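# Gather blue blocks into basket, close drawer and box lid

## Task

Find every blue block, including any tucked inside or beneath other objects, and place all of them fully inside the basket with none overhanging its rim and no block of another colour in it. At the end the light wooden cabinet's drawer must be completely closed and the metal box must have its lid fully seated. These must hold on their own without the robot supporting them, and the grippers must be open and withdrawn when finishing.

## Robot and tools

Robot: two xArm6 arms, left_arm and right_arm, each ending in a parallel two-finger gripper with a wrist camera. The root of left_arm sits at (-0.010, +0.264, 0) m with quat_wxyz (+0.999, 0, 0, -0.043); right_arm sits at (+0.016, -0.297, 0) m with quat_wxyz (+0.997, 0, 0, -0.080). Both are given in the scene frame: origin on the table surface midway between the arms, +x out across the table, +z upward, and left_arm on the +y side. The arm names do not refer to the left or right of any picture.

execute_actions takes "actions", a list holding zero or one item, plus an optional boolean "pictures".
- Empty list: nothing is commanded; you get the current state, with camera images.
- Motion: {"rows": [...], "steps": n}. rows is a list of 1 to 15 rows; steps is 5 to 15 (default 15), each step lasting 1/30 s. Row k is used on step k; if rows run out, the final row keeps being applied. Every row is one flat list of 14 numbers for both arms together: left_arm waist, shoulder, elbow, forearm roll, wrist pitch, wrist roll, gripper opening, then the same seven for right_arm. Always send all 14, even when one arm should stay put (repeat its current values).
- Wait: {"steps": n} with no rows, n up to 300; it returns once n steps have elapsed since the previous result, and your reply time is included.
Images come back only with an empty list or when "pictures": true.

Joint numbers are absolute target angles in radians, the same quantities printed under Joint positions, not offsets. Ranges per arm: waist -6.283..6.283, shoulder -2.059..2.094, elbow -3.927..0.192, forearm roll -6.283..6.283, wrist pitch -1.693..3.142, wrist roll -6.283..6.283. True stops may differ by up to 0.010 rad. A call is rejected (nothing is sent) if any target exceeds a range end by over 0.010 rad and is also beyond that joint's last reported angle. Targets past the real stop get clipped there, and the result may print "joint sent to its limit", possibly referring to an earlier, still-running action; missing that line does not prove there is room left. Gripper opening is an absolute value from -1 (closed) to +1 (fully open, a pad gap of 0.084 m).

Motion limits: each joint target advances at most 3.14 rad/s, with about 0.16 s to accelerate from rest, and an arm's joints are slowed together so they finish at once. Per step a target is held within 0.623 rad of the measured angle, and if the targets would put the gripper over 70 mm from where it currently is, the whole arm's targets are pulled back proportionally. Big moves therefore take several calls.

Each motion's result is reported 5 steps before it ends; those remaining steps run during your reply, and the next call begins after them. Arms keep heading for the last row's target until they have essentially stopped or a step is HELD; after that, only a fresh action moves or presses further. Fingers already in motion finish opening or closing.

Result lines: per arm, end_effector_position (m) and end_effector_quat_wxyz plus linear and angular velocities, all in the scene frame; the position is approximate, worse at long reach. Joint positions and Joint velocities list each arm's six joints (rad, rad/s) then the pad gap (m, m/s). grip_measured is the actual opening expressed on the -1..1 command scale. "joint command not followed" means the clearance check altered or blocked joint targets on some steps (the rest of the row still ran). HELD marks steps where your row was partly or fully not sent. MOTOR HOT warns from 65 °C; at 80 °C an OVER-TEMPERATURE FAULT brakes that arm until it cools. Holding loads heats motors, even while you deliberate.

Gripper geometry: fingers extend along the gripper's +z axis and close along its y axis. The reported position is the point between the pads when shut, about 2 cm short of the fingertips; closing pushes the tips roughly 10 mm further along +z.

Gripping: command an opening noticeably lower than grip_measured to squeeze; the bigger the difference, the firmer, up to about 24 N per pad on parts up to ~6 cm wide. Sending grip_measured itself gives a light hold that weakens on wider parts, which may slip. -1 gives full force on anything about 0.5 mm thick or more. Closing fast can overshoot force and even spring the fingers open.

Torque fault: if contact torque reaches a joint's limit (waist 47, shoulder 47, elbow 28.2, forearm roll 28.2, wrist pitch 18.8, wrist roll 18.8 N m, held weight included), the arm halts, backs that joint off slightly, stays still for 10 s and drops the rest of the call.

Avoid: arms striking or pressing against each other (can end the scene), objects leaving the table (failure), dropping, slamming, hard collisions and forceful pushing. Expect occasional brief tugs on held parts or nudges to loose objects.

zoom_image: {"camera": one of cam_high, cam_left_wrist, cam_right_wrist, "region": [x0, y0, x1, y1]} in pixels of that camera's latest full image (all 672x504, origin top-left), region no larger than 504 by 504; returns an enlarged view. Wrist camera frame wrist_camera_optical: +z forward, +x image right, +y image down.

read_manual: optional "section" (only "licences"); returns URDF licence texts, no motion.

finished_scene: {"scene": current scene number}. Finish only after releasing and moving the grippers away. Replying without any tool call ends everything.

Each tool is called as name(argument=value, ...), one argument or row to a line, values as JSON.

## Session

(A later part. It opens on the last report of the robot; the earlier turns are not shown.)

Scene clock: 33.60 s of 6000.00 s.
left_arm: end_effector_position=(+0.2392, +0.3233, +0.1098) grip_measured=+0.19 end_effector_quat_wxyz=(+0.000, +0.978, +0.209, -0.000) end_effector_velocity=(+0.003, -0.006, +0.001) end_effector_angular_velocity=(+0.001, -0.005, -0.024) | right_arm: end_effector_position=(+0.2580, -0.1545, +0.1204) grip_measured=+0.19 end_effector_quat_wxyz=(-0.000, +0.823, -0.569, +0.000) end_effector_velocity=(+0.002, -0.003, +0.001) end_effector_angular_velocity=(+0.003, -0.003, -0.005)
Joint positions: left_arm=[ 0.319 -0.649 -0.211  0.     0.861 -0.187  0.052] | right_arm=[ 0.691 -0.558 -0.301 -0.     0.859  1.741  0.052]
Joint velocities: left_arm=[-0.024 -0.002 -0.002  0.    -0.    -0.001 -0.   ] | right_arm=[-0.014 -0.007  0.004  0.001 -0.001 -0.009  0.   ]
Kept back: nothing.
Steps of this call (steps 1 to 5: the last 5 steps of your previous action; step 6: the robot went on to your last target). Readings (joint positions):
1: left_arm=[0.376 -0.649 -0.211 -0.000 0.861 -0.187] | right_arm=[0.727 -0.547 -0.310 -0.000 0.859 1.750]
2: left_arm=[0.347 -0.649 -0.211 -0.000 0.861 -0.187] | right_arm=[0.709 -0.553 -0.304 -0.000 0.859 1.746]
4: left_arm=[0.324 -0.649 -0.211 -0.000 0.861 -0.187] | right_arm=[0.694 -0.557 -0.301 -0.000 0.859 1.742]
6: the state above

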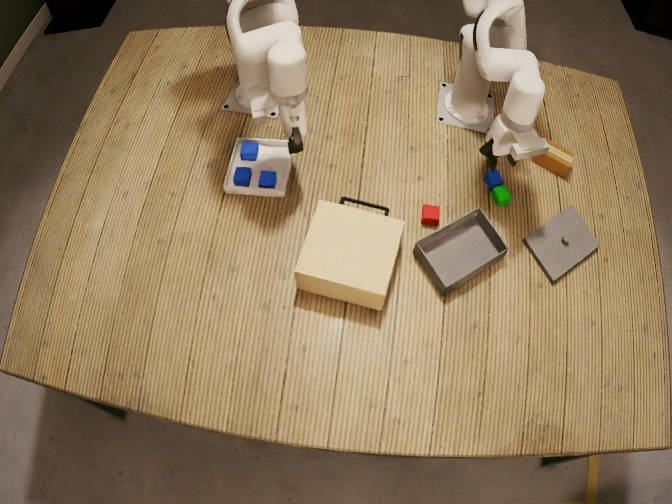

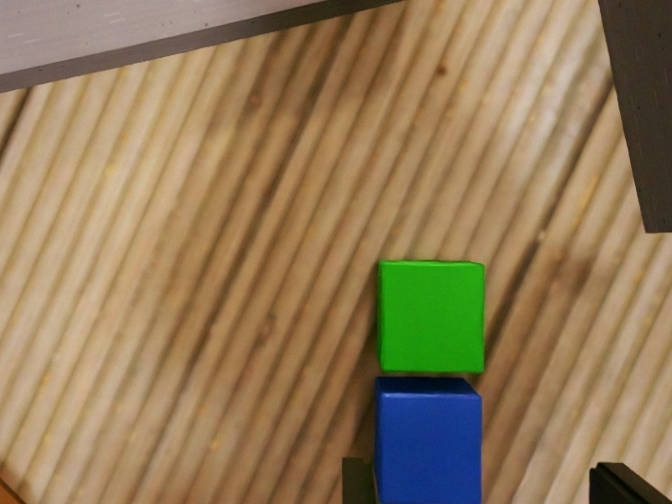

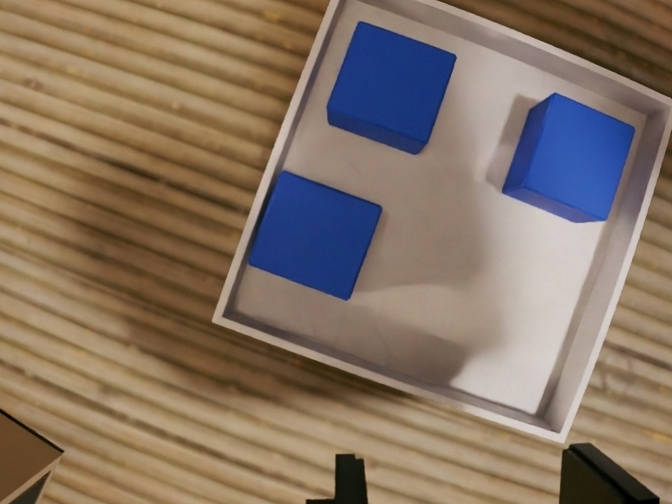

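execute_actions(
  actions=[
    {"rows":[[0.318,-0.63,-0.203,0,0.833,-0.187,0.15,0.69,-0.56,-0.2993,0,0.8593,1.72,0.2],[0.318,-0.595,-0.188,0,0.783,-0.187,0.15,0.69,-0.56,-0.2993,0,0.8593,1.69,0.2],[0.318,-0.555,-0.173,0,0.728,-0.187,0.15,0.69,-0.56,-0.2993,0,0.8593,1.65,0.2],[0.318,-0.5139,-0.159,0,0.6729,-0.187,0.15,0.69,-0.56,-0.2993,0,0.8593,1.61,0.2],[0.318,-0.471,-0.15,0,0.621,-0.187,0.15,0.69,-0.56,-0.2993,0,0.8593,1.57,0.2],[0.318,-0.4273,-0.1425,0,0.5698,-0.187,0.15,0.69,-0.56,-0.2993,0,0.8593,1.53,0.2],[0.318,-0.385,-0.138,0,0.523,-0.187,0.15,0.69,-0.56,-0.2993,0,0.8593,1.49,0.2],[0.318,-0.35,-0.135,0,0.485,-0.187,0.15,0.69,-0.56,-0.2993,0,0.8593,1.45,0.2],[0.318,-0.33,-0.1335,0,0.4635,-0.187,0.15,0.69,-0.56,-0.2993,0,0.8593,1.41,0.2],[0.318,-0.3184,-0.1327,0,0.4511,-0.187,0.15,0.69,-0.56,-0.2993,0,0.8593,1.37,0.2],[0.318,-0.3184,-0.1327,0,0.4511,-0.187,0.15,0.69,-0.56,-0.2993,0,0.8593,1.33,0.2],[0.318,-0.3184,-0.1327,0,0.4511,-0.187,0.05,0.69,-0.56,-0.2993,0,0.8593,1.29,0.2],[0.318,-0.3184,-0.1327,0,0.4511,-0.187,-0.05,0.69,-0.56,-0.2993,0,0.8593,1.25,0.2],[0.318,-0.3184,-0.1327,0,0.4511,-0.187,-0.15,0.69,-0.56,-0.2993,0,0.8593,1.21,0.2],[0.318,-0.3184,-0.1327,0,0.4511,-0.187,-0.25,0.69,-0.56,-0.2993,0,0.8593,1.18,0.2]],"steps":15},
  ],
)

execute_actions(
  actions=[
    {"rows":[[0.318,-0.3184,-0.1327,0,0.4511,-0.187,-0.45,0.69,-0.56,-0.2993,0,0.8593,1.16,0.2],[0.318,-0.3184,-0.1327,0,0.4511,-0.187,-0.7,0.69,-0.56,-0.2993,0,0.8593,1.1463,0.2],[0.318,-0.3184,-0.1327,0,0.4511,-0.187,-0.7,0.69,-0.56,-0.2993,0,0.8593,1.1463,0.2],[0.318,-0.34,-0.134,0,0.474,-0.187,-0.7,0.69,-0.56,-0.2993,0,0.8593,1.1463,0.2],[0.318,-0.38,-0.1375,0,0.5175,-0.187,-0.7,0.69,-0.56,-0.2993,0,0.8593,1.1463,0.2],[0.318,-0.4273,-0.1425,0,0.5698,-0.187,-0.7,0.69,-0.56,-0.2993,0,0.8593,1.1463,0.2],[0.318,-0.471,-0.15,0,0.621,-0.187,-0.7,0.69,-0.56,-0.2993,0,0.8593,1.1463,0.2],[0.31,-0.5,-0.156,0,0.656,-0.19,-0.7,0.69,-0.56,-0.2993,0,0.8593,1.1463,0.2],[0.285,-0.5139,-0.159,0,0.6729,-0.2,-0.7,0.69,-0.56,-0.2993,0,0.8593,1.1463,0.2],[0.245,-0.5139,-0.159,0,0.6729,-0.22,-0.7,0.69,-0.56,-0.2993,0,0.8593,1.1463,0.2],[0.195,-0.5139,-0.159,0,0.6729,-0.245,-0.7,0.69,-0.56,-0.2993,0,0.8593,1.1463,0.2],[0.14,-0.5139,-0.159,0,0.6729,-0.27,-0.7,0.69,-0.56,-0.2993,0,0.8593,1.1463,0.2],[0.085,-0.5139,-0.159,0,0.6729,-0.295,-0.7,0.69,-0.56,-0.2993,0,0.8593,1.1463,0.2],[0.03,-0.5139,-0.159,0,0.6729,-0.32,-0.7,0.69,-0.56,-0.2993,0,0.8593,1.1463,0.2],[-0.025,-0.5139,-0.159,0,0.6729,-0.345,-0.7,0.69,-0.56,-0.2993,0,0.8593,1.1463,0.2]],"steps":15},
  ],
)

execute_actions(
  actions=[
    {"rows":[[-0.08,-0.5139,-0.159,0,0.6729,-0.37,-0.7,0.7,-0.56,-0.2993,0,0.8593,1.1463,0.2],[-0.135,-0.5139,-0.159,0,0.6729,-0.395,-0.7,0.71,-0.56,-0.2993,0,0.8593,1.1463,0.2],[-0.19,-0.5,-0.156,0,0.656,-0.42,-0.7,0.72,-0.56,-0.2993,0,0.8593,1.1463,0.2],[-0.245,-0.485,-0.153,0,0.638,-0.445,-0.7,0.73,-0.56,-0.2993,0,0.8593,1.1463,0.2],[-0.3,-0.471,-0.15,0,0.621,-0.47,-0.7,0.74,-0.56,-0.2993,0,0.8593,1.1463,0.2],[-0.35,-0.45,-0.146,0,0.596,-0.495,-0.7,0.75,-0.56,-0.2993,0,0.8593,1.1463,0.2],[-0.395,-0.4273,-0.1425,0,0.5698,-0.515,-0.7,0.76,-0.56,-0.2993,0,0.8593,1.1463,0.2],[-0.43,-0.405,-0.14,0,0.545,-0.533,-0.7,0.77,-0.56,-0.2993,0,0.8593,1.1463,0.2],[-0.452,-0.385,-0.138,0,0.523,-0.544,-0.7,0.78,-0.56,-0.2993,0,0.8593,1.1463,0.2],[-0.464,-0.365,-0.136,0,0.501,-0.55,-0.7,0.79,-0.56,-0.2993,0,0.8593,1.1463,0.2],[-0.464,-0.35,-0.135,0,0.485,-0.55,-0.7,0.8,-0.56,-0.2993,0,0.8593,1.1463,0.2],[-0.464,-0.338,-0.134,0,0.472,-0.55,-0.7,0.81,-0.56,-0.2993,0,0.8593,1.1463,0.2],[-0.464,-0.329,-0.1334,0,0.4624,-0.55,-0.7,0.82,-0.56,-0.2993,0,0.8593,1.1463,0.2],[-0.464,-0.323,-0.133,0,0.456,-0.55,-0.7,0.83,-0.56,-0.2993,0,0.8593,1.1463,0.2],[-0.464,-0.321,-0.133,0,0.454,-0.55,-0.7,0.84,-0.56,-0.2993,0,0.8593,1.1463,0.2]],"steps":15},
  ],
)

execute_actions(
  actions=[
    {"rows":[[-0.464,-0.321,-0.133,0,0.454,-0.55,-0.7,0.85,-0.56,-0.2993,0,0.8593,1.1463,0.2],[-0.464,-0.321,-0.133,0,0.454,-0.55,-0.7,0.85,-0.56,-0.2993,0,0.8593,1.1463,0.2],[-0.464,-0.321,-0.133,0,0.454,-0.55,-0.45,0.85,-0.56,-0.2993,0,0.8593,1.1463,0.2],[-0.464,-0.321,-0.133,0,0.454,-0.55,-0.25,0.85,-0.56,-0.2993,0,0.8593,1.1463,0.2],[-0.464,-0.321,-0.133,0,0.454,-0.55,-0.1,0.85,-0.56,-0.2993,0,0.8593,1.1463,0.2],[-0.464,-0.321,-0.133,0,0.454,-0.55,0.05,0.85,-0.56,-0.2993,0,0.8593,1.1463,0.2],[-0.464,-0.321,-0.133,0,0.454,-0.55,0.05,0.85,-0.56,-0.2993,0,0.8593,1.1463,0.2],[-0.464,-0.34,-0.134,0,0.474,-0.55,0.05,0.85,-0.56,-0.2993,0,0.8593,1.1463,0.2],[-0.464,-0.38,-0.1375,0,0.5175,-0.55,0.05,0.85,-0.56,-0.2993,0,0.8593,1.1463,0.2],[-0.464,-0.4273,-0.1425,0,0.5698,-0.55,0.05,0.85,-0.56,-0.2993,0,0.8593,1.1463,0.2],[-0.464,-0.471,-0.15,0,0.621,-0.55,0.05,0.85,-0.56,-0.2993,0,0.8593,1.1463,0.2],[-0.464,-0.5139,-0.159,0,0.6729,-0.55,0.05,0.85,-0.56,-0.2993,0,0.8593,1.1463,0.2],[-0.445,-0.54,-0.18,0,0.72,-0.53,0.05,0.85,-0.56,-0.2993,0,0.8593,1.1463,0.2],[-0.41,-0.55,-0.2,0,0.75,-0.495,0.05,0.86,-0.56,-0.2993,0,0.8593,1.1463,0.2],[-0.365,-0.555,-0.22,0,0.775,-0.45,0.05,0.88,-0.56,-0.2993,0,0.8593,1.1463,0.2]],"steps":15},
  ],
)

execute_actions(
  actions=[
    {"rows":[[-0.315,-0.555,-0.24,0,0.795,-0.4,0.05,0.9,-0.56,-0.2993,0,0.8593,1.1463,0.2],[-0.265,-0.555,-0.26,0,0.815,-0.35,0.05,0.925,-0.56,-0.2993,0,0.8593,1.1463,0.2],[-0.215,-0.555,-0.275,0,0.83,-0.3,0.05,0.95,-0.56,-0.2993,0,0.8593,1.1463,0.2],[-0.165,-0.55,-0.29,0,0.84,-0.25,0.05,0.975,-0.55,-0.31,0,0.86,1.1463,0.2],[-0.115,-0.54,-0.305,0,0.845,-0.2,0.05,1,-0.54,-0.32,0,0.86,1.1463,0.2],[-0.065,-0.525,-0.325,0,0.85,-0.15,0.05,1.025,-0.525,-0.335,0,0.86,1.1463,0.2],[-0.018,-0.505,-0.345,0,0.85,-0.104,0.05,1.05,-0.51,-0.35,0,0.86,1.1463,0.2],[0.028,-0.485,-0.365,0,0.85,-0.058,0.05,1.075,-0.49,-0.37,0,0.86,1.1463,0.2],[0.073,-0.465,-0.385,0,0.85,-0.013,0.05,1.1,-0.47,-0.39,0,0.86,1.1463,0.2],[0.117,-0.445,-0.405,0,0.85,0.031,0.05,1.12,-0.445,-0.415,0,0.86,1.1463,0.2],[0.16,-0.42,-0.43,0,0.85,0.074,0.05,1.14,-0.42,-0.44,0,0.86,1.1463,0.2],[0.2,-0.395,-0.455,0,0.85,0.114,0.05,1.16,-0.395,-0.465,0,0.86,1.1463,0.2],[0.24,-0.37,-0.48,0,0.85,0.154,0.05,1.18,-0.365,-0.49,0,0.855,1.1463,0.2],[0.278,-0.34,-0.51,0,0.85,0.192,0.05,1.195,-0.335,-0.52,0,0.855,1.1463,0.2],[0.314,-0.31,-0.54,0,0.85,0.228,0.05,1.21,-0.305,-0.55,0,0.855,1.1463,0.2]],"steps":15},
  ],
)

execute_actions(
  actions=[
    {"rows":[[0.348,-0.28,-0.57,0,0.85,0.262,0.05,1.22,-0.275,-0.58,0,0.855,1.1463,0.2],[0.38,-0.25,-0.6,0,0.85,0.294,0.05,1.23,-0.245,-0.605,0,0.85,1.1463,0.2],[0.41,-0.22,-0.63,0,0.85,0.324,0.05,1.24,-0.215,-0.635,0,0.85,1.1463,0.2],[0.438,-0.19,-0.66,0,0.85,0.352,0.05,1.25,-0.185,-0.665,0,0.85,1.1463,0.2],[0.464,-0.158,-0.69,0,0.848,0.378,0.05,1.258,-0.155,-0.695,0,0.85,1.1463,0.2],[0.489,-0.126,-0.72,0,0.846,0.403,0.05,1.266,-0.123,-0.725,0,0.848,1.1463,0.2],[0.512,-0.094,-0.751,0,0.845,0.426,0.05,1.273,-0.091,-0.755,0,0.846,1.1463,0.2],[0.534,-0.062,-0.782,0,0.844,0.448,0.05,1.28,-0.059,-0.786,0,0.845,1.1463,0.2],[0.554,-0.03,-0.813,0,0.843,0.468,0.05,1.286,-0.027,-0.817,0,0.844,1.1463,0.2],[0.573,0.002,-0.844,0,0.842,0.487,0.05,1.291,0.005,-0.848,0,0.843,1.1463,0.2],[0.591,0.032,-0.873,0,0.841,0.505,0.05,1.296,0.036,-0.878,0,0.842,1.1463,0.2],[0.607,0.06,-0.899,0,0.839,0.521,0.05,1.3,0.064,-0.905,0,0.841,1.1463,0.2],[0.62,0.084,-0.921,0,0.837,0.534,0.05,1.303,0.088,-0.927,0,0.839,1.1463,0.2],[0.63,0.101,-0.937,0,0.836,0.544,0.05,1.305,0.106,-0.944,0,0.838,1.1463,0.2],[0.636,0.111,-0.9466,0,0.8356,0.55,0.05,1.3063,0.116,-0.9536,0,0.8376,1.1463,0.2]],"steps":15},
  ],
)

execute_actions(
  actions=[
    {"steps":11},
  ],
  pictures=true,
)

Scene clock: 36.83 s of 6000.00 s.
left_arm: end_effector_position=(+0.2389, +0.3228, +0.0463) grip_measured=+0.14 end_effector_quat_wxyz=(+0.000, +0.978, +0.208, -0.002) end_effector_velocity=(-0.017, -0.004, -0.251) end_effector_angular_velocity=(-0.011, +0.045, -0.001) | right_arm: end_effector_position=(+0.2576, -0.1551, +0.1200) grip_measured=+0.19 end_effector_quat_wxyz=(-0.000, +0.884, -0.468, +0.000) end_effector_velocity=(-0.000, -0.000, +0.000) end_effector_angular_velocity=(+0.000, +0.001, +1.159)
Joint positions: left_arm=[ 0.318 -0.409 -0.142  0.     0.556 -0.187  0.05 ] | right_arm=[ 0.69  -0.56  -0.299 -0.     0.859  1.503  0.052]
Joint velocities: left_arm=[-0.001  1.141  0.165 -0.001 -1.26  -0.    -0.   ] | right_arm=[-0.    -0.001  0.     0.001  0.001 -1.159 -0.   ]
Steps of this call (steps 1 to 30: the robot went on to your last target; steps 31 to 87: nothing new was sent; steps 88 to 97: the first 10 steps of this action). Readings (joint positions):
88: left_arm=[0.316 -0.650 -0.211 -0.000 0.861 -0.187] | right_arm=[0.690 -0.560 -0.299 0.000 0.859 1.740]
89: left_arm=[0.316 -0.647 -0.210 -0.000 0.856 -0.187] | right_arm=[0.690 -0.560 -0.299 0.000 0.859 1.735]
91: left_arm=[0.318 -0.620 -0.201 -0.000 0.814 -0.187] | right_arm=[0.690 -0.560 -0.299 0.000 0.859 1.705]
95: left_arm=[0.318 -0.489 -0.157 0.000 0.647 -0.187] | right_arm=[0.690 -0.560 -0.299 -0.000 0.859 1.579]
97: the state above

Scene clock: 37.33 s of 6000.00 s.
left_arm: end_effector_position=(+0.2403, +0.3226, +0.0559) grip_measured=-0.20 end_effector_quat_wxyz=(+0.000, +0.978, +0.208, +0.000) end_effector_velocity=(+0.042, -0.027, +0.233) end_effector_angular_velocity=(+0.025, -0.111, -0.070) | right_arm: end_effector_position=(+0.2576, -0.1551, +0.1200) grip_measured=+0.19 end_effector_quat_wxyz=(+0.000, +0.953, -0.304, -0.000) end_effector_velocity=(-0.000, -0.000, -0.000) end_effector_angular_velocity=(-0.000, +0.001, +0.014)
Joint positions: left_arm=[ 0.316 -0.451 -0.148 -0.     0.599 -0.188  0.035] | right_arm=[ 0.69  -0.56  -0.299  0.     0.859  1.147  0.052]
Joint velocities: left_arm=[-0.14  -0.971 -0.188 -0.002  1.045 -0.068 -0.   ] | right_arm=[-0.     0.001 -0.     0.     0.    -0.014 -0.   ]
Steps of this call (steps 1 to 5: the last 5 steps of your previous action; steps 6 to 15: the first 10 steps of this action). Readings (joint positions):
6: left_arm=[0.318 -0.320 -0.133 0.000 0.455 -0.187] | right_arm=[0.690 -0.560 -0.299 -0.000 0.859 1.266]
7: left_arm=[0.318 -0.320 -0.134 -0.000 0.453 -0.187] | right_arm=[0.690 -0.560 -0.299 -0.000 0.859 1.230]
9: left_arm=[0.318 -0.320 -0.134 -0.000 0.452 -0.187] | right_arm=[0.690 -0.560 -0.299 -0.000 0.859 1.175]
13: left_arm=[0.318 -0.384 -0.137 0.000 0.525 -0.187] | right_arm=[0.690 -0.560 -0.299 0.000 0.859 1.149]
15: the state above

Scene clock: 37.83 s of 6000.00 s.
left_arm: end_effector_position=(+0.2217, +0.1531, +0.0526) grip_measured=-0.20 end_effector_quat_wxyz=(+0.000, +1.000, +0.027, +0.000) end_effector_velocity=(-0.160, -0.303, -0.158) end_effector_angular_velocity=(+0.019, +0.041, -0.703) | right_arm: end_effector_position=(+0.2466, -0.1378, +0.1200) grip_measured=+0.19 end_effector_quat_wxyz=(-0.000, +0.963, -0.268, +0.000) end_effector_velocity=(-0.047, +0.069, -0.000) end_effector_angular_velocity=(-0.001, -0.000, +0.298)
Joint positions: left_arm=[-0.359 -0.437 -0.145  0.     0.582 -0.498  0.035] | right_arm=[ 0.763 -0.56  -0.299  0.     0.859  1.146  0.052]
Joint velocities: left_arm=[-1.33   0.69   0.116  0.001 -0.76  -0.627  0.   ] | right_arm=[ 0.298  0.001 -0.    -0.001 -0.     0.    -0.   ]
Steps of this call (steps 1 to 5: the last 5 steps of your previous action; steps 6 to 15: the first 10 steps of this action). Readings (joint positions):
6: left_arm=[0.111 -0.513 -0.159 0.000 0.671 -0.283] | right_arm=[0.690 -0.560 -0.299 0.000 0.859 1.146]
7: left_arm=[0.060 -0.513 -0.159 0.000 0.672 -0.306] | right_arm=[0.692 -0.560 -0.299 -0.000 0.859 1.146]
9: left_arm=[-0.046 -0.512 -0.158 0.000 0.672 -0.354] | right_arm=[0.705 -0.560 -0.299 -0.000 0.859 1.146]
13: left_arm=[-0.261 -0.479 -0.153 0.000 0.629 -0.452] | right_arm=[0.743 -0.560 -0.299 0.000 0.859 1.146]
15: the state above

Scene clock: 38.33 s of 6000.00 s.
left_arm: end_effector_position=(+0.2080, +0.1303, +0.0310) grip_measured=+0.04 end_effector_quat_wxyz=(-0.001, +1.000, +0.001, -0.001) end_effector_velocity=(-0.021, +0.010, +0.080) end_effector_angular_velocity=(+0.037, +0.061, -0.006) | right_arm: end_effector_position=(+0.2320, -0.1185, +0.1200) grip_measured=+0.19 end_effector_quat_wxyz=(+0.000, +0.974, -0.226, -0.000) end_effector_velocity=(-0.000, +0.000, +0.000) end_effector_angular_velocity=(+0.000, +0.000, +0.002)
Joint positions: left_arm=[-0.463 -0.335 -0.133 -0.     0.471 -0.55   0.046] | right_arm=[ 0.85  -0.56  -0.299 -0.     0.859  1.146  0.052]
Joint velocities: left_arm=[-0.007 -0.461 -0.008  0.     0.541 -0.001  0.   ] | right_arm=[ 0.002 -0.001 -0.     0.     0.001 -0.     0.   ]
Steps of this call (steps 1 to 5: the last 5 steps of your previous action; steps 6 to 15: the first 10 steps of this action). Readings (joint positions):
6: left_arm=[-0.460 -0.330 -0.132 0.000 0.467 -0.548] | right_arm=[0.823 -0.560 -0.299 0.000 0.859 1.146]
7: left_arm=[-0.461 -0.325 -0.132 -0.000 0.461 -0.549] | right_arm=[0.833 -0.560 -0.299 0.000 0.859 1.146]
9: left_arm=[-0.462 -0.322 -0.133 -0.000 0.456 -0.550] | right_arm=[0.846 -0.560 -0.299 0.000 0.859 1.146]
13: left_arm=[-0.463 -0.322 -0.133 -0.000 0.454 -0.550] | right_arm=[0.849 -0.560 -0.299 -0.000 0.859 1.146]
15: the state above

Scene clock: 38.83 s of 6000.00 s.
left_arm: end_effector_position=(+0.2792, +0.2256, +0.1217) grip_measured=+0.04 end_effector_quat_wxyz=(+0.000, +1.000, +0.001, +0.002) end_effector_velocity=(+0.191, +0.397, +0.052) end_effector_angular_velocity=(+0.015, +0.068, +0.010) | right_arm: end_effector_position=(+0.2015, -0.0676, +0.1255) grip_measured=+0.19 end_effector_quat_wxyz=(+0.000, +0.992, -0.128, -0.000) end_effector_velocity=(-0.077, +0.252, +0.051) end_effector_angular_velocity=(+0.007, -0.008, +0.743)
Joint positions: left_arm=[-0.046 -0.513 -0.336 -0.     0.845 -0.133  0.046] | right_arm=[ 1.05  -0.506 -0.354  0.     0.86   1.146  0.052]
Joint velocities: left_arm=[ 1.431  0.554 -0.572  0.002  0.088  1.42  -0.   ] | right_arm=[ 0.741  0.521 -0.529 -0.002 -0.002 -0.    -0.   ]
Steps of this call (steps 1 to 5: the last 5 steps of your previous action; steps 6 to 15: the first 10 steps of this action). Readings (joint positions):
6: left_arm=[-0.448 -0.515 -0.176 0.000 0.689 -0.531] | right_arm=[0.859 -0.560 -0.299 -0.000 0.859 1.146]
7: left_arm=[-0.421 -0.534 -0.194 0.000 0.722 -0.502] | right_arm=[0.871 -0.560 -0.299 -0.000 0.859 1.146]
9: left_arm=[-0.338 -0.551 -0.232 -0.000 0.775 -0.421] | right_arm=[0.906 -0.560 -0.299 -0.000 0.859 1.146]
13: left_arm=[-0.143 -0.543 -0.298 -0.000 0.835 -0.229] | right_arm=[1.000 -0.536 -0.323 0.000 0.860 1.146]
15: the state above

Scene clock: 39.33 s of 6000.00 s.
left_arm: end_effector_position=(+0.3627, +0.4300, +0.1346) grip_measured=+0.04 end_effector_quat_wxyz=(+0.000, +1.000, +0.000, -0.000) end_effector_velocity=(+0.131, +0.362, -0.036) end_effector_angular_velocity=(-0.003, +0.004, -0.000) | right_arm: end_effector_position=(+0.1979, +0.0704, +0.1351) grip_measured=+0.19 end_effector_quat_wxyz=(-0.000, +1.000, -0.018, +0.000) end_effector_velocity=(+0.040, +0.276, -0.037) end_effector_angular_velocity=(+0.000, +0.000, +0.212)
Joint positions: left_arm=[ 0.505 -0.1   -0.745  0.     0.845  0.418  0.046] | right_arm=[ 1.271 -0.096 -0.75  -0.     0.847  1.146  0.052]
Joint velocities: left_arm=[ 0.681  0.952 -0.914 -0.001 -0.033  0.682 -0.   ] | right_arm=[ 0.212  0.942 -0.902  0.    -0.04  -0.    -0.   ]
Steps of this call (steps 1 to 5: the last 5 steps of your previous action; steps 6 to 15: the first 10 steps of this action). Readings (joint positions):
6: left_arm=[0.221 -0.376 -0.472 0.000 0.850 0.134] | right_arm=[1.175 -0.366 -0.492 0.000 0.857 1.146]
7: left_arm=[0.261 -0.348 -0.501 0.000 0.850 0.174] | right_arm=[1.191 -0.337 -0.519 0.000 0.856 1.146]
9: left_arm=[0.334 -0.288 -0.562 -0.000 0.850 0.248] | right_arm=[1.216 -0.279 -0.575 -0.000 0.853 1.146]
13: left_arm=[0.456 -0.163 -0.685 0.000 0.848 0.370] | right_arm=[1.255 -0.159 -0.691 -0.000 0.849 1.146]
15: the state above

Scene clock: 39.70 s of 6000.00 s.
left_arm: end_effector_position=(+0.3869, +0.5068, +0.1199) grip_measured=+0.04 end_effector_quat_wxyz=(+0.000, +1.000, +0.000, -0.001) end_effector_velocity=(+0.011, +0.008, +0.011) end_effector_angular_velocity=(+0.015, -0.026, -0.015) | right_arm: end_effector_position=(+0.2086, +0.1291, +0.1200) grip_measured=+0.19 end_effector_quat_wxyz=(+0.001, +1.000, -0.000, -0.000) end_effector_velocity=(+0.005, +0.012, +0.009) end_effector_angular_velocity=(+0.024, -0.011, +0.001)
Joint positions: left_arm=[ 0.634  0.109 -0.944  0.     0.836  0.549  0.046] | right_arm=[ 1.306  0.114 -0.951  0.     0.838  1.146  0.052]
Joint velocities: left_arm=[ 0.002  0.004 -0.032 -0.001 -0.002  0.018  0.   ] | right_arm=[ 0.001  0.006 -0.03   0.    -0.002 -0.     0.   ]
Kept back: nothing.
Steps of this call (steps 1 to 5: the last 5 steps of your previous action; steps 6 to 11: the robot went on to your last target). Readings (joint positions):
1: left_arm=[0.527 -0.068 -0.776 0.000 0.844 0.441] | right_arm=[1.277 -0.065 -0.781 -0.000 0.845 1.146]
2: left_arm=[0.547 -0.036 -0.807 0.000 0.843 0.461] | right_arm=[1.283 -0.033 -0.811 -0.000 0.844 1.146]
4: left_arm=[0.585 0.025 -0.865 -0.000 0.840 0.499] | right_arm=[1.294 0.029 -0.871 -0.000 0.842 1.146]
8: left_arm=[0.631 0.103 -0.937 0.000 0.836 0.543] | right_arm=[1.305 0.108 -0.944 -0.000 0.838 1.146]
11: the state above

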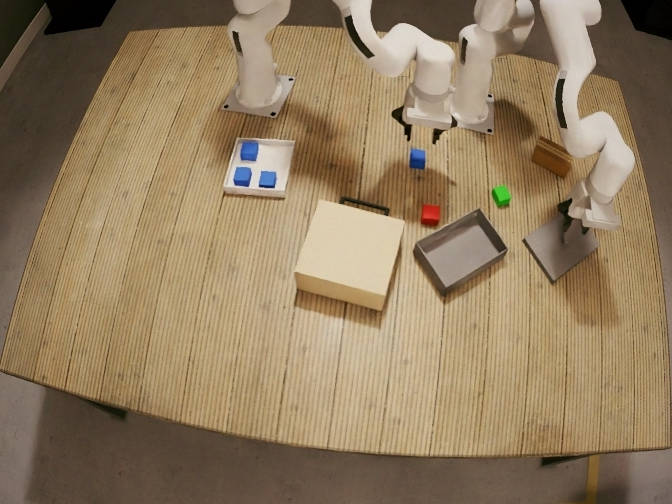

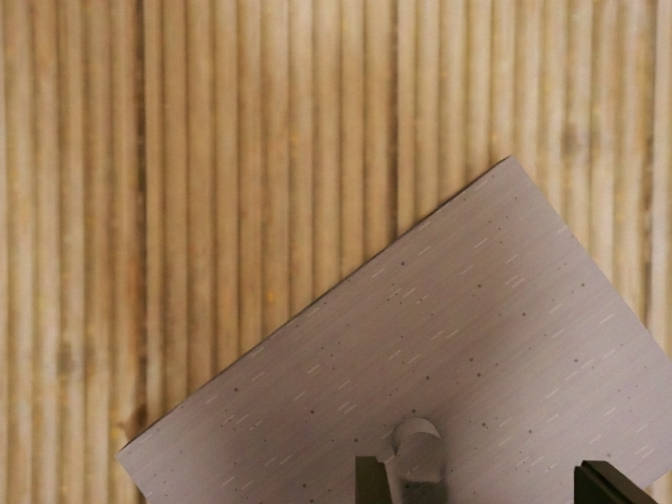

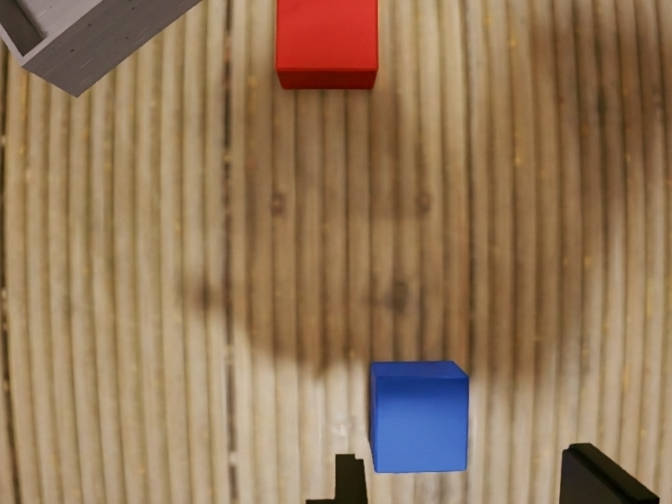

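execute_actions(
  actions=[
    {"rows":[[0.638,0.122,-0.943,0,0.821,0.552,-0.1,1.303,0.128,-0.951,0,0.823,1.143,0.2],[0.64,0.14,-0.937,0,0.797,0.554,-0.1,1.3,0.148,-0.944,0,0.796,1.14,0.2],[0.64,0.163,-0.9265,0,0.7635,0.554,-0.1,1.3,0.17,-0.934,0,0.764,1.14,0.2],[0.64,0.1874,-0.916,0,0.7286,0.554,-0.1,1.3,0.1934,-0.924,0,0.7306,1.14,0.2],[0.64,0.2085,-0.91,0,0.7015,0.554,-0.1,1.3,0.2145,-0.918,0,0.7035,1.14,0.2],[0.64,0.228,-0.906,0,0.678,0.554,-0.1,1.3,0.24,-0.913,0,0.673,1.14,0.2],[0.64,0.245,-0.9035,0,0.6585,0.554,-0.1,1.3,0.262,-0.9095,0,0.6475,1.14,0.2],[0.64,0.259,-0.901,0,0.642,0.554,-0.1,1.3,0.282,-0.9073,0,0.6253,1.14,0.2],[0.64,0.269,-0.9,0,0.631,0.554,-0.1,1.3,0.298,-0.906,0,0.608,1.14,0.2],[0.64,0.275,-0.8994,0,0.6244,0.554,-0.1,1.3,0.308,-0.9056,0,0.5976,1.14,0.2],[0.64,0.278,-0.899,0,0.621,0.554,-0.1,1.3,0.313,-0.9054,0,0.5924,1.14,0.2],[0.64,0.278,-0.899,0,0.621,0.554,-0.2,1.3,0.313,-0.9054,0,0.5924,1.14,0.1],[0.64,0.278,-0.899,0,0.621,0.554,-0.3,1.3,0.313,-0.9054,0,0.5924,1.14,0.05],[0.64,0.278,-0.899,0,0.621,0.554,-0.4,1.3,0.313,-0.9054,0,0.5924,1.14,-0.05],[0.64,0.278,-0.899,0,0.621,0.554,-0.5,1.3,0.313,-0.9054,0,0.5924,1.14,-0.15]],"steps":15},
  ],
)

execute_actions(
  actions=[
    {"rows":[[0.64,0.278,-0.899,0,0.621,0.554,-0.6,1.3,0.313,-0.9054,0,0.5924,1.14,-0.25],[0.64,0.278,-0.899,0,0.621,0.554,-0.7,1.3,0.313,-0.9054,0,0.5924,1.14,-0.45],[0.64,0.278,-0.899,0,0.621,0.554,-0.85,1.3,0.313,-0.9054,0,0.5924,1.14,-0.7],[0.64,0.278,-0.899,0,0.621,0.554,-1,1.3,0.313,-0.9054,0,0.5924,1.14,-0.7],[0.64,0.278,-0.899,0,0.621,0.554,-1,1.3,0.303,-0.906,0,0.603,1.14,-0.7],[0.64,0.27,-0.9,0,0.63,0.554,-1,1.3,0.282,-0.9073,0,0.6253,1.14,-0.7],[0.64,0.259,-0.901,0,0.642,0.554,-1,1.3,0.255,-0.905,0,0.65,1.14,-0.7],[0.64,0.245,-0.9035,0,0.6585,0.554,-1,1.295,0.22,-0.89,0,0.67,1.135,-0.7],[0.64,0.228,-0.906,0,0.678,0.554,-1,1.285,0.18,-0.865,0,0.685,1.125,-0.7],[0.64,0.2085,-0.91,0,0.7015,0.554,-1,1.272,0.14,-0.835,0,0.695,1.112,-0.7],[0.64,0.1874,-0.916,0,0.7286,0.554,-1,1.258,0.1,-0.805,0,0.705,1.098,-0.7],[0.64,0.163,-0.9265,0,0.7635,0.554,-1,1.242,0.06,-0.773,0,0.713,1.082,-0.7],[0.64,0.14,-0.937,0,0.797,0.554,-1,1.225,0.02,-0.74,0,0.72,1.065,-0.7],[0.64,0.122,-0.943,0,0.821,0.554,-1,1.21,-0.01,-0.715,0,0.725,1.05,-0.7],[0.64,0.111,-0.9466,0,0.8356,0.554,-1,1.2,-0.03,-0.7,0,0.73,1.04,-0.7]],"steps":15},
  ],
  pictures=true,
)

Scene clock: 40.73 s of 6000.00 s.
left_arm: end_effector_position=(+0.3853, +0.5089, +0.0539) grip_measured=-0.11 end_effector_quat_wxyz=(+0.002, +1.000, +0.000, -0.003) end_effector_velocity=(-0.013, -0.008, -0.222) end_effector_angular_velocity=(-0.025, +0.038, +0.001) | right_arm: end_effector_position=(+0.2113, +0.1286, +0.0499) grip_measured=+0.19 end_effector_quat_wxyz=(+0.003, +1.000, -0.000, -0.001) end_effector_velocity=(-0.007, -0.014, -0.288) end_effector_angular_velocity=(-0.046, +0.021, +0.002)
Joint positions: left_arm=[ 0.64   0.245 -0.902  0.     0.664  0.554  0.039] | right_arm=[ 1.3    0.261 -0.909  0.     0.654  1.14   0.052]
Joint velocities: left_arm=[-0.     0.49   0.101 -0.002 -0.546  0.    -0.   ] | right_arm=[ 0.     0.644  0.112 -0.001 -0.706 -0.001 -0.   ]
Steps of this call (steps 1 to 21: the robot went on to your last target; steps 22 to 31: the first 10 steps of this action). Readings (joint positions):
22: left_arm=[0.636 0.111 -0.947 -0.000 0.835 0.550] | right_arm=[1.306 0.116 -0.954 -0.000 0.837 1.146]
23: left_arm=[0.636 0.113 -0.946 -0.000 0.832 0.551] | right_arm=[1.306 0.118 -0.953 0.000 0.834 1.145]
25: left_arm=[0.638 0.129 -0.942 -0.000 0.806 0.553] | right_arm=[1.303 0.135 -0.950 -0.000 0.807 1.142]
29: left_arm=[0.640 0.207 -0.912 0.000 0.707 0.554] | right_arm=[1.300 0.215 -0.920 0.000 0.706 1.140]
31: the state above

Scene clock: 41.23 s of 6000.00 s.
left_arm: end_effector_position=(+0.3858, +0.5092, +0.0503) grip_measured=-0.61 end_effector_quat_wxyz=(+0.001, +1.000, +0.000, -0.002) end_effector_velocity=(-0.002, -0.001, +0.155) end_effector_angular_velocity=(-0.003, +0.005, +0.001) | right_arm: end_effector_position=(+0.2114, +0.1266, +0.0520) grip_measured=-0.20 end_effector_quat_wxyz=(+0.000, +1.000, +0.000, -0.000) end_effector_velocity=(+0.016, -0.063, +0.276) end_effector_angular_velocity=(+0.129, -0.061, +0.026)
Joint positions: left_arm=[ 0.64   0.254 -0.9    0.     0.652  0.554  0.017] | right_arm=[ 1.298  0.248 -0.897 -0.     0.649  1.137  0.035]
Joint velocities: left_arm=[ 0.001 -0.36  -0.052  0.     0.418 -0.001 -0.   ] | right_arm=[-0.088 -0.848  0.245 -0.002  0.461 -0.112 -0.   ]
Steps of this call (steps 1 to 5: the last 5 steps of your previous action; steps 6 to 15: the first 10 steps of this action). Readings (joint positions):
6: left_arm=[0.640 0.277 -0.900 -0.000 0.622 0.554] | right_arm=[1.300 0.312 -0.905 0.000 0.595 1.140]
7: left_arm=[0.640 0.277 -0.900 -0.000 0.622 0.554] | right_arm=[1.300 0.312 -0.906 -0.000 0.594 1.140]
9: left_arm=[0.640 0.277 -0.900 -0.000 0.621 0.554] | right_arm=[1.300 0.311 -0.907 -0.000 0.593 1.140]
13: left_arm=[0.640 0.271 -0.899 -0.000 0.630 0.554] | right_arm=[1.300 0.292 -0.904 0.000 0.617 1.140]
15: the state above

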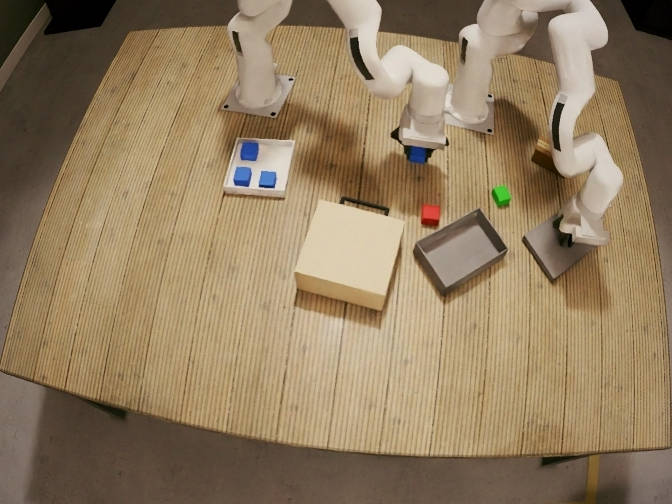

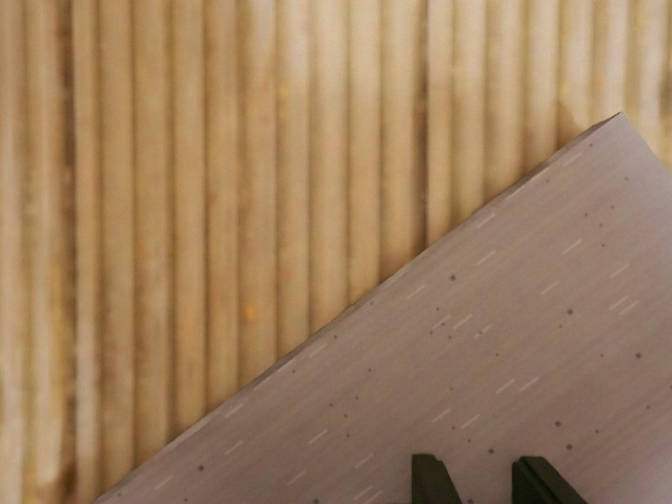

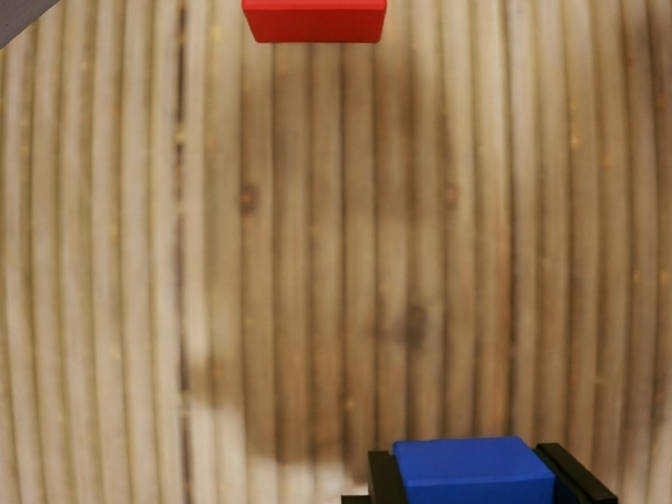

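execute_actions(
  actions=[
    {"rows":[[0.63,0.111,-0.9466,0,0.8356,0.544,-1,1.185,-0.055,-0.68,0,0.735,1.025,-0.7],[0.61,0.1115,-0.9475,0,0.836,0.525,-1,1.165,-0.09,-0.65,0,0.74,1.005,-0.7],[0.585,0.112,-0.948,0,0.836,0.5,-1,1.14,-0.125,-0.62,0,0.745,0.98,-0.7],[0.557,0.1125,-0.949,0,0.8365,0.473,-1,1.115,-0.16,-0.59,0,0.75,0.955,-0.7],[0.529,0.113,-0.9495,0,0.8365,0.445,-1,1.088,-0.195,-0.56,0,0.755,0.928,-0.7],[0.501,0.1135,-0.95,0,0.8365,0.418,-1,1.06,-0.23,-0.53,0,0.76,0.9,-0.7],[0.473,0.114,-0.951,0,0.837,0.39,-1,1.03,-0.265,-0.5,0,0.765,0.87,-0.7],[0.445,0.1145,-0.9515,0,0.837,0.363,-1,1,-0.3,-0.47,0,0.77,0.84,-0.7],[0.417,0.115,-0.952,0,0.837,0.335,-1,0.968,-0.335,-0.44,0,0.775,0.808,-0.7],[0.389,0.1155,-0.9526,0,0.8371,0.308,-1,0.935,-0.37,-0.41,0,0.78,0.775,-0.7],[0.361,0.1155,-0.9526,0,0.8371,0.28,-1,0.9,-0.405,-0.38,0,0.785,0.74,-0.7],[0.333,0.1155,-0.9526,0,0.8371,0.253,-1,0.863,-0.44,-0.35,0,0.79,0.703,-0.7],[0.305,0.1155,-0.9526,0,0.8371,0.225,-1,0.825,-0.47,-0.324,0,0.794,0.665,-0.7],[0.277,0.1155,-0.9526,0,0.8371,0.198,-1,0.785,-0.5,-0.298,0,0.798,0.625,-0.7],[0.249,0.1155,-0.9526,0,0.8371,0.17,-1,0.745,-0.525,-0.275,0,0.8,0.585,-0.7]],"steps":15},
  ],
)

execute_actions(
  actions=[
    {"rows":[[0.221,0.1155,-0.9526,0,0.8371,0.143,-1,0.703,-0.55,-0.252,0,0.802,0.543,-0.7],[0.193,0.1155,-0.9526,0,0.8371,0.115,-1,0.66,-0.57,-0.232,0,0.802,0.5,-0.7],[0.165,0.1155,-0.9526,0,0.8371,0.088,-1,0.62,-0.585,-0.215,0,0.8,0.46,-0.7],[0.137,0.1155,-0.9526,0,0.8371,0.06,-1,0.585,-0.593,-0.202,0,0.795,0.425,-0.7],[0.11,0.1155,-0.9526,0,0.8371,0.033,-1,0.555,-0.596,-0.194,0,0.79,0.395,-0.7],[0.085,0.1155,-0.9526,0,0.8371,0.008,-1,0.535,-0.595,-0.188,0,0.783,0.375,-0.7],[0.064,0.1155,-0.9526,0,0.8371,-0.013,-1,0.5224,-0.58,-0.182,0,0.762,0.3624,-0.7],[0.048,0.1155,-0.9526,0,0.8371,-0.029,-1,0.5224,-0.555,-0.173,0,0.728,0.3624,-0.7],[0.037,0.12,-0.95,0,0.83,-0.04,-1,0.5224,-0.5139,-0.159,0,0.6729,0.3624,-0.7],[0.0315,0.128,-0.946,0,0.818,-0.0457,-1,0.5224,-0.471,-0.15,0,0.621,0.3624,-0.7],[0.0315,0.136,-0.942,0,0.806,-0.0457,-1,0.5224,-0.435,-0.1435,0,0.5785,0.3624,-0.7],[0.0315,0.144,-0.938,0,0.794,-0.0457,-1,0.5224,-0.405,-0.14,0,0.545,0.3624,-0.7],[0.0315,0.15,-0.935,0,0.785,-0.0457,-1,0.5224,-0.385,-0.138,0,0.523,0.3624,-0.7],[0.0315,0.154,-0.933,0,0.779,-0.0457,-1,0.5224,-0.372,-0.137,0,0.509,0.3624,-0.7],[0.0315,0.158,-0.9313,0,0.7733,-0.0457,-1,0.5224,-0.364,-0.136,0,0.5,0.3624,-0.7]],"steps":15},
  ],
)

execute_actions(
  actions=[
    {"rows":[[0.0315,0.161,-0.93,0,0.769,-0.0457,-1,0.5224,-0.361,-0.136,0,0.497,0.3624,-0.7],[0.0315,0.164,-0.9288,0,0.7648,-0.0457,-1,0.5224,-0.361,-0.136,0,0.497,0.3624,-0.7],[0.0315,0.167,-0.9276,0,0.7606,-0.0457,-1,0.5224,-0.361,-0.136,0,0.497,0.3624,-0.7],[0.0315,0.17,-0.9264,0,0.7564,-0.0457,-1,0.5224,-0.361,-0.136,0,0.497,0.3624,-0.5],[0.0315,0.173,-0.9252,0,0.7522,-0.0457,-1,0.5224,-0.361,-0.136,0,0.497,0.3624,-0.3],[0.0315,0.176,-0.924,0,0.748,-0.0457,-1,0.5224,-0.361,-0.136,0,0.497,0.3624,-0.15],[0.0315,0.179,-0.923,0,0.744,-0.0457,-1,0.5224,-0.361,-0.136,0,0.497,0.3624,-0.03],[0.0315,0.179,-0.923,0,0.744,-0.0457,-1,0.5224,-0.361,-0.136,0,0.497,0.3624,-0.03],[0.0315,0.179,-0.923,0,0.744,-0.0457,-1,0.5224,-0.361,-0.136,0,0.497,0.3624,-0.03],[0.0315,0.179,-0.923,0,0.744,-0.0457,-1,0.5224,-0.385,-0.138,0,0.523,0.3624,-0.03],[0.0315,0.179,-0.923,0,0.744,-0.0457,-1,0.5224,-0.4273,-0.1425,0,0.5698,0.3624,-0.03],[0.0315,0.179,-0.923,0,0.744,-0.0457,-1,0.5224,-0.471,-0.15,0,0.621,0.3624,-0.03],[0.0315,0.179,-0.923,0,0.744,-0.0457,-1,0.5224,-0.5139,-0.159,0,0.6729,0.3624,-0.03],[0.0315,0.179,-0.923,0,0.744,-0.0457,-1,0.5224,-0.555,-0.173,0,0.728,0.3624,-0.03],[0.0315,0.179,-0.923,0,0.744,-0.0457,-1,0.5224,-0.595,-0.188,0,0.783,0.3624,-0.03]],"steps":15},
  ],
  pictures=true,
)

Scene clock: 42.70 s of 6000.00 s.
left_arm: end_effector_position=(+0.4226, +0.4409, +0.1203) grip_measured=-0.61 end_effector_quat_wxyz=(-0.000, +1.000, -0.002, +0.000) end_effector_velocity=(+0.152, -0.360, -0.000) end_effector_angular_velocity=(-0.001, +0.000, -0.029) | right_arm: end_effector_position=(+0.2393, -0.0293, +0.1109) grip_measured=-0.20 end_effector_quat_wxyz=(-0.000, +1.000, -0.000, +0.000) end_effector_velocity=(+0.062, -0.404, +0.022) end_effector_angular_velocity=(-0.002, -0.001, -0.007)
Joint positions: left_arm=[ 0.474  0.114 -0.951 -0.     0.837  0.392  0.017] | right_arm=[ 1.035 -0.258 -0.507 -0.     0.764  0.875  0.035]
Joint velocities: left_arm=[-0.834  0.014 -0.018 -0.001  0.004 -0.804 -0.   ] | right_arm=[-0.88  -1.035  0.887 -0.001  0.149 -0.872  0.   ]
Steps of this call (steps 1 to 5: the last 5 steps of your previous action; steps 6 to 30: the robot went on to your last target; steps 31 to 34: nothing new was sent; steps 35 to 44: the first 10 steps of this action). Readings (joint positions):
35: left_arm=[0.640 0.111 -0.947 0.000 0.836 0.554] | right_arm=[1.200 -0.030 -0.700 -0.000 0.730 1.040]
36: left_arm=[0.638 0.111 -0.947 0.000 0.836 0.551] | right_arm=[1.198 -0.034 -0.697 -0.000 0.731 1.037]
38: left_arm=[0.620 0.111 -0.947 0.000 0.836 0.532] | right_arm=[1.178 -0.066 -0.669 -0.000 0.736 1.016]
42: left_arm=[0.529 0.113 -0.950 -0.000 0.836 0.445] | right_arm=[1.091 -0.189 -0.566 -0.000 0.754 0.931]
44: the state above

Scene clock: 43.20 s of 6000.00 s.
left_arm: end_effector_position=(+0.4578, +0.2555, +0.1199) grip_measured=-0.61 end_effector_quat_wxyz=(+0.000, +1.000, -0.005, +0.000) end_effector_velocity=(+0.005, -0.270, -0.018) end_effector_angular_velocity=(-0.001, -0.038, -0.022) | right_arm: end_effector_position=(+0.2573, -0.2016, +0.0872) grip_measured=-0.20 end_effector_quat_wxyz=(-0.001, +1.000, -0.001, +0.002) end_effector_velocity=(+0.024, -0.064, -0.170) end_effector_angular_velocity=(+0.009, -0.026, +0.013)
Joint positions: left_arm=[ 0.068  0.116 -0.952 -0.     0.836 -0.007  0.017] | right_arm=[ 0.535 -0.568 -0.183 -0.     0.748  0.378  0.035]
Joint velocities: left_arm=[-0.577  0.037  0.02   0.    -0.095 -0.555  0.   ] | right_arm=[-0.265  0.556  0.242  0.    -0.825 -0.278 -0.   ]
Steps of this call (steps 1 to 5: the last 5 steps of your previous action; steps 6 to 15: the first 10 steps of this action). Readings (joint positions):
6: left_arm=[0.307 0.116 -0.953 -0.000 0.837 0.228] | right_arm=[0.834 -0.459 -0.334 0.000 0.792 0.674]
7: left_arm=[0.279 0.116 -0.953 -0.000 0.837 0.201] | right_arm=[0.796 -0.487 -0.309 0.000 0.795 0.636]
9: left_arm=[0.224 0.115 -0.953 -0.000 0.837 0.146] | right_arm=[0.717 -0.537 -0.263 0.000 0.800 0.557]
13: left_arm=[0.114 0.115 -0.953 -0.000 0.837 0.037] | right_arm=[0.571 -0.587 -0.200 -0.000 0.786 0.412]
15: the state above

Scene clock: 43.70 s of 6000.00 s.
left_arm: end_effector_position=(+0.4600, +0.2392, +0.0902) grip_measured=-0.61 end_effector_quat_wxyz=(+0.000, +1.000, -0.004, +0.004) end_effector_velocity=(+0.007, +0.001, -0.006) end_effector_angular_velocity=(+0.001, -0.024, -0.001) | right_arm: end_effector_position=(+0.2564, -0.2054, +0.0368) grip_measured=-0.04 end_effector_quat_wxyz=(-0.000, +1.000, +0.000, +0.001) end_effector_velocity=(-0.003, -0.002, -0.000) end_effector_angular_velocity=(-0.004, +0.009, -0.002)
Joint positions: left_arm=[ 0.033  0.175 -0.928  0.     0.745 -0.046  0.017] | right_arm=[ 0.523 -0.362 -0.137 -0.     0.497  0.362  0.042]
Joint velocities: left_arm=[ 0.001  0.019  0.001  0.003 -0.045 -0.001  0.   ] | right_arm=[-0.002 -0.006  0.003 -0.     0.013 -0.001  0.002]
Steps of this call (steps 1 to 5: the last 5 steps of your previous action; steps 6 to 15: the first 10 steps of this action). Readings (joint positions):
6: left_arm=[0.034 0.151 -0.933 0.000 0.785 -0.044] | right_arm=[0.524 -0.395 -0.139 0.000 0.540 0.363]
7: left_arm=[0.034 0.156 -0.931 0.000 0.779 -0.045] | right_arm=[0.524 -0.378 -0.136 0.000 0.522 0.363]
9: left_arm=[0.033 0.163 -0.929 0.000 0.768 -0.045] | right_arm=[0.523 -0.365 -0.136 0.000 0.505 0.363]
13: left_arm=[0.033 0.172 -0.928 0.000 0.750 -0.046] | right_arm=[0.523 -0.362 -0.137 -0.000 0.498 0.363]
15: the state above

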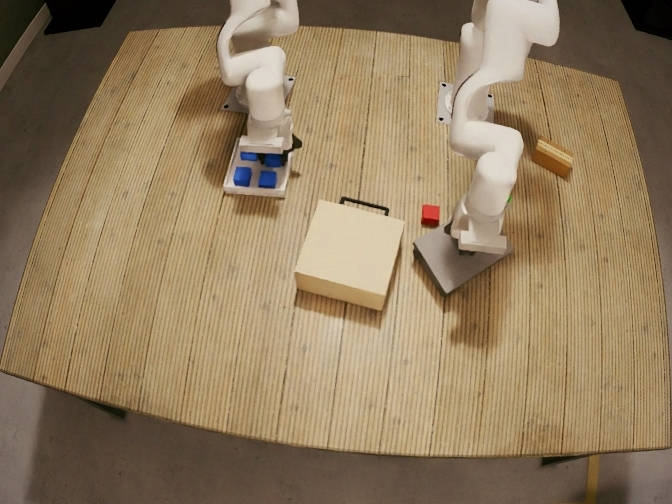

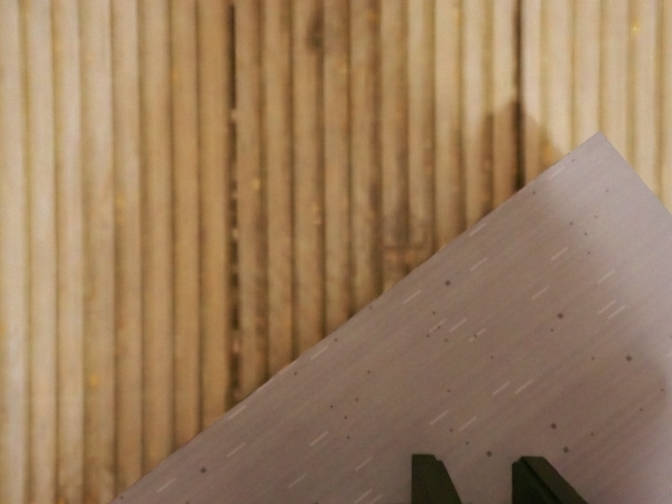

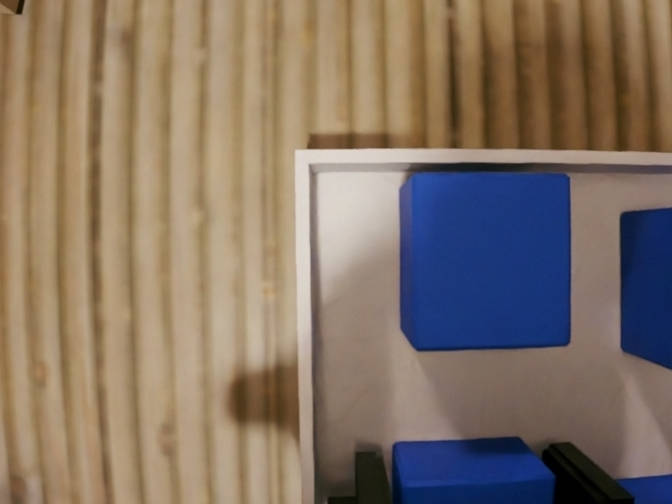

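zoom_image(
  camera="cam_high",
  region=[395,190,535,310],
)

Region (395, 190, 535, 310) of cam_high's 672x504 image, scaled by 3.600, with more detail than that image has; it fills the top 432 rows of this view, and the rest is white.

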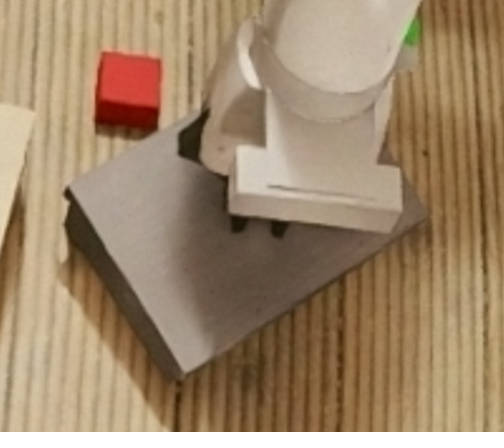

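execute_actions(
  actions=[
    {"rows":[[0.0315,0.173,-0.9252,0,0.7522,-0.0457,-1,0.5224,-0.62,-0.198,0,0.818,0.3624,-0.03],[0.0315,0.168,-0.927,0,0.759,-0.0457,-1,0.5224,-0.6496,-0.2114,0,0.861,0.3624,-0.03],[0.0315,0.165,-0.925,0,0.76,-0.0457,-1,0.5,-0.67,-0.23,0,0.9,0.3624,-0.03],[0.0315,0.162,-0.921,0,0.759,-0.0457,-1,0.47,-0.69,-0.25,0,0.94,0.3624,-0.03],[0.0315,0.159,-0.917,0,0.758,-0.0457,-1,0.43,-0.71,-0.27,0,0.98,0.3624,-0.03],[0.0315,0.1567,-0.914,0,0.7573,-0.0457,-1,0.39,-0.73,-0.29,0,1.02,0.3624,-0.03],[0.0315,0.1567,-0.914,0,0.7573,-0.0457,-1,0.35,-0.745,-0.31,0,1.055,0.3624,-0.03],[0.0315,0.1567,-0.914,0,0.7573,-0.0457,-1,0.31,-0.76,-0.33,0,1.09,0.3624,-0.03],[0.0315,0.159,-0.913,0,0.754,-0.0457,-1,0.28,-0.77,-0.35,0,1.12,0.3624,-0.03],[0.0315,0.1615,-0.912,0,0.7505,-0.0457,-1,0.26,-0.78,-0.365,0,1.145,0.3624,-0.03],[0.0315,0.164,-0.911,0,0.747,-0.0457,-1,0.25,-0.78,-0.375,0,1.155,0.3624,-0.03],[0.0315,0.1665,-0.91,0,0.7435,-0.0457,-1,0.25,-0.78,-0.375,0,1.155,0.3624,-0.03],[0.0315,0.1687,-0.9094,0,0.7407,-0.0457,-1,0.25,-0.78,-0.375,0,1.155,0.3624,-0.03]],"steps":15},
  ],
)

execute_actions(
  actions=[
    {"steps":8},
  ],
  pictures=true,
)

Scene clock: 44.63 s of 6000.00 s.
left_arm: end_effector_position=(+0.4504, +0.2384, +0.0886) grip_measured=-0.61 end_effector_quat_wxyz=(-0.000, +1.000, -0.005, -0.005) end_effector_velocity=(+0.006, +0.000, -0.003) end_effector_angular_velocity=(-0.001, -0.027, +0.000) | right_arm: end_effector_position=(+0.2706, -0.2444, +0.1569) grip_measured=-0.04 end_effector_quat_wxyz=(-0.001, +0.997, -0.080, +0.002) end_effector_velocity=(+0.058, -0.287, +0.286) end_effector_angular_velocity=(+0.001, -0.007, -1.126)
Joint positions: left_arm=[ 0.031  0.161 -0.909 -0.     0.759 -0.046  0.017] | right_arm=[ 0.363 -0.738 -0.306 -0.     1.04   0.362  0.042]
Joint velocities: left_arm=[ 0.001  0.007  0.009  0.    -0.042  0.     0.   ] | right_arm=[-1.126 -0.467 -0.598 -0.001  1.057  0.    -0.   ]
Steps of this call (steps 1 to 5: the last 5 steps of your previous action; steps 6 to 18: the robot went on to your last target; steps 19 to 28: the first 10 steps of this action). Readings (joint positions):
19: left_arm=[0.031 0.178 -0.925 -0.000 0.743 -0.046] | right_arm=[0.522 -0.594 -0.187 0.000 0.783 0.362]
20: left_arm=[0.031 0.177 -0.925 -0.000 0.745 -0.046] | right_arm=[0.522 -0.597 -0.188 0.000 0.788 0.362]
22: left_arm=[0.030 0.173 -0.922 -0.001 0.756 -0.046] | right_arm=[0.522 -0.624 -0.199 0.000 0.830 0.362]
26: left_arm=[0.030 0.162 -0.911 -0.001 0.760 -0.046] | right_arm=[0.438 -0.703 -0.266 0.000 0.967 0.362]
28: the state above

Scene clock: 44.90 s of 6000.00 s.
left_arm: end_effector_position=(+0.4542, +0.2386, +0.0877) grip_measured=-0.61 end_effector_quat_wxyz=(+0.000, +1.000, -0.004, +0.001) end_effector_velocity=(+0.003, +0.000, -0.001) end_effector_angular_velocity=(-0.001, -0.011, +0.000) | right_arm: end_effector_position=(+0.2728, -0.2732, +0.1868) grip_measured=-0.04 end_effector_quat_wxyz=(+0.000, +0.991, -0.135, -0.001) end_effector_velocity=(-0.012, -0.002, -0.009) end_effector_angular_velocity=(-0.002, +0.046, -0.008)
Joint positions: left_arm=[ 0.031  0.167 -0.911  0.     0.742 -0.046  0.017] | right_arm=[ 0.251 -0.779 -0.373  0.     1.154  0.362  0.042]
Joint velocities: left_arm=[ 0.001  0.005 -0.    -0.    -0.015  0.001  0.   ] | right_arm=[-0.007  0.004  0.015  0.002  0.026 -0.    -0.   ]
Kept back: nothing.
Steps of this call (steps 1 to 5: the last 5 steps of your previous action; steps 6 to 8: the robot went on to your last target). Readings (joint positions):
1: left_arm=[0.031 0.161 -0.909 -0.000 0.757 -0.046] | right_arm=[0.327 -0.753 -0.326 -0.000 1.074 0.362]
2: left_arm=[0.031 0.162 -0.909 -0.000 0.755 -0.046] | right_arm=[0.296 -0.765 -0.344 -0.000 1.105 0.362]
4: left_arm=[0.031 0.165 -0.910 -0.000 0.748 -0.046] | right_arm=[0.261 -0.777 -0.370 -0.000 1.139 0.362]
8: the state above

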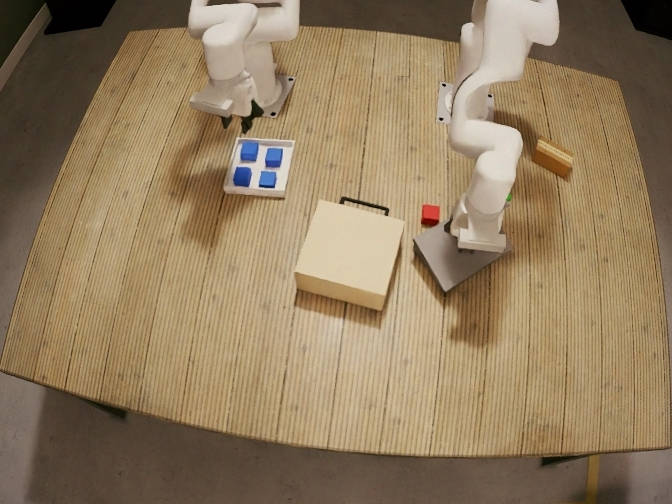

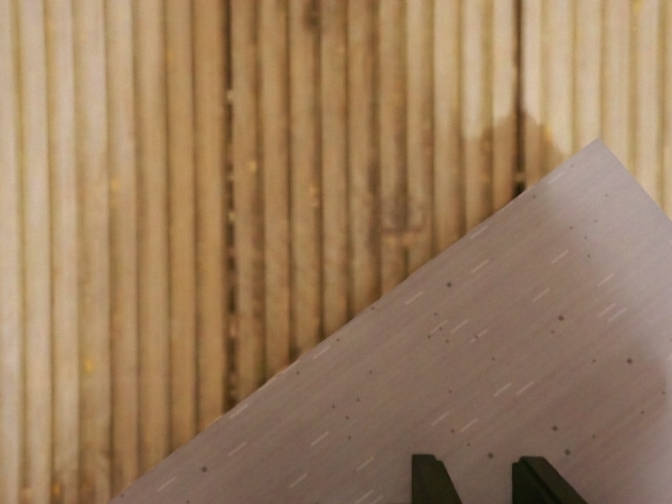

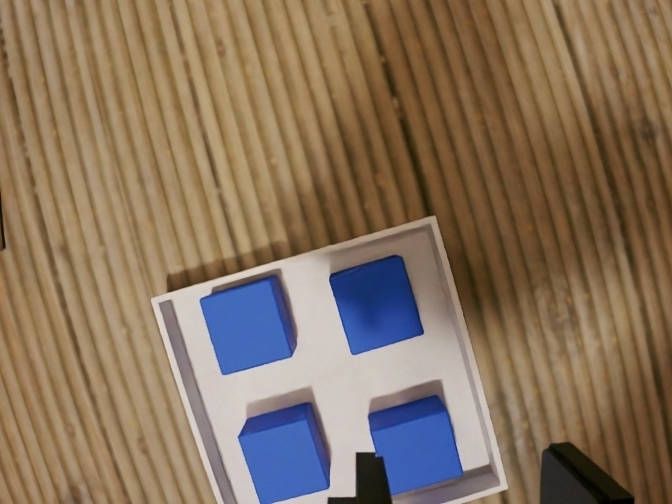

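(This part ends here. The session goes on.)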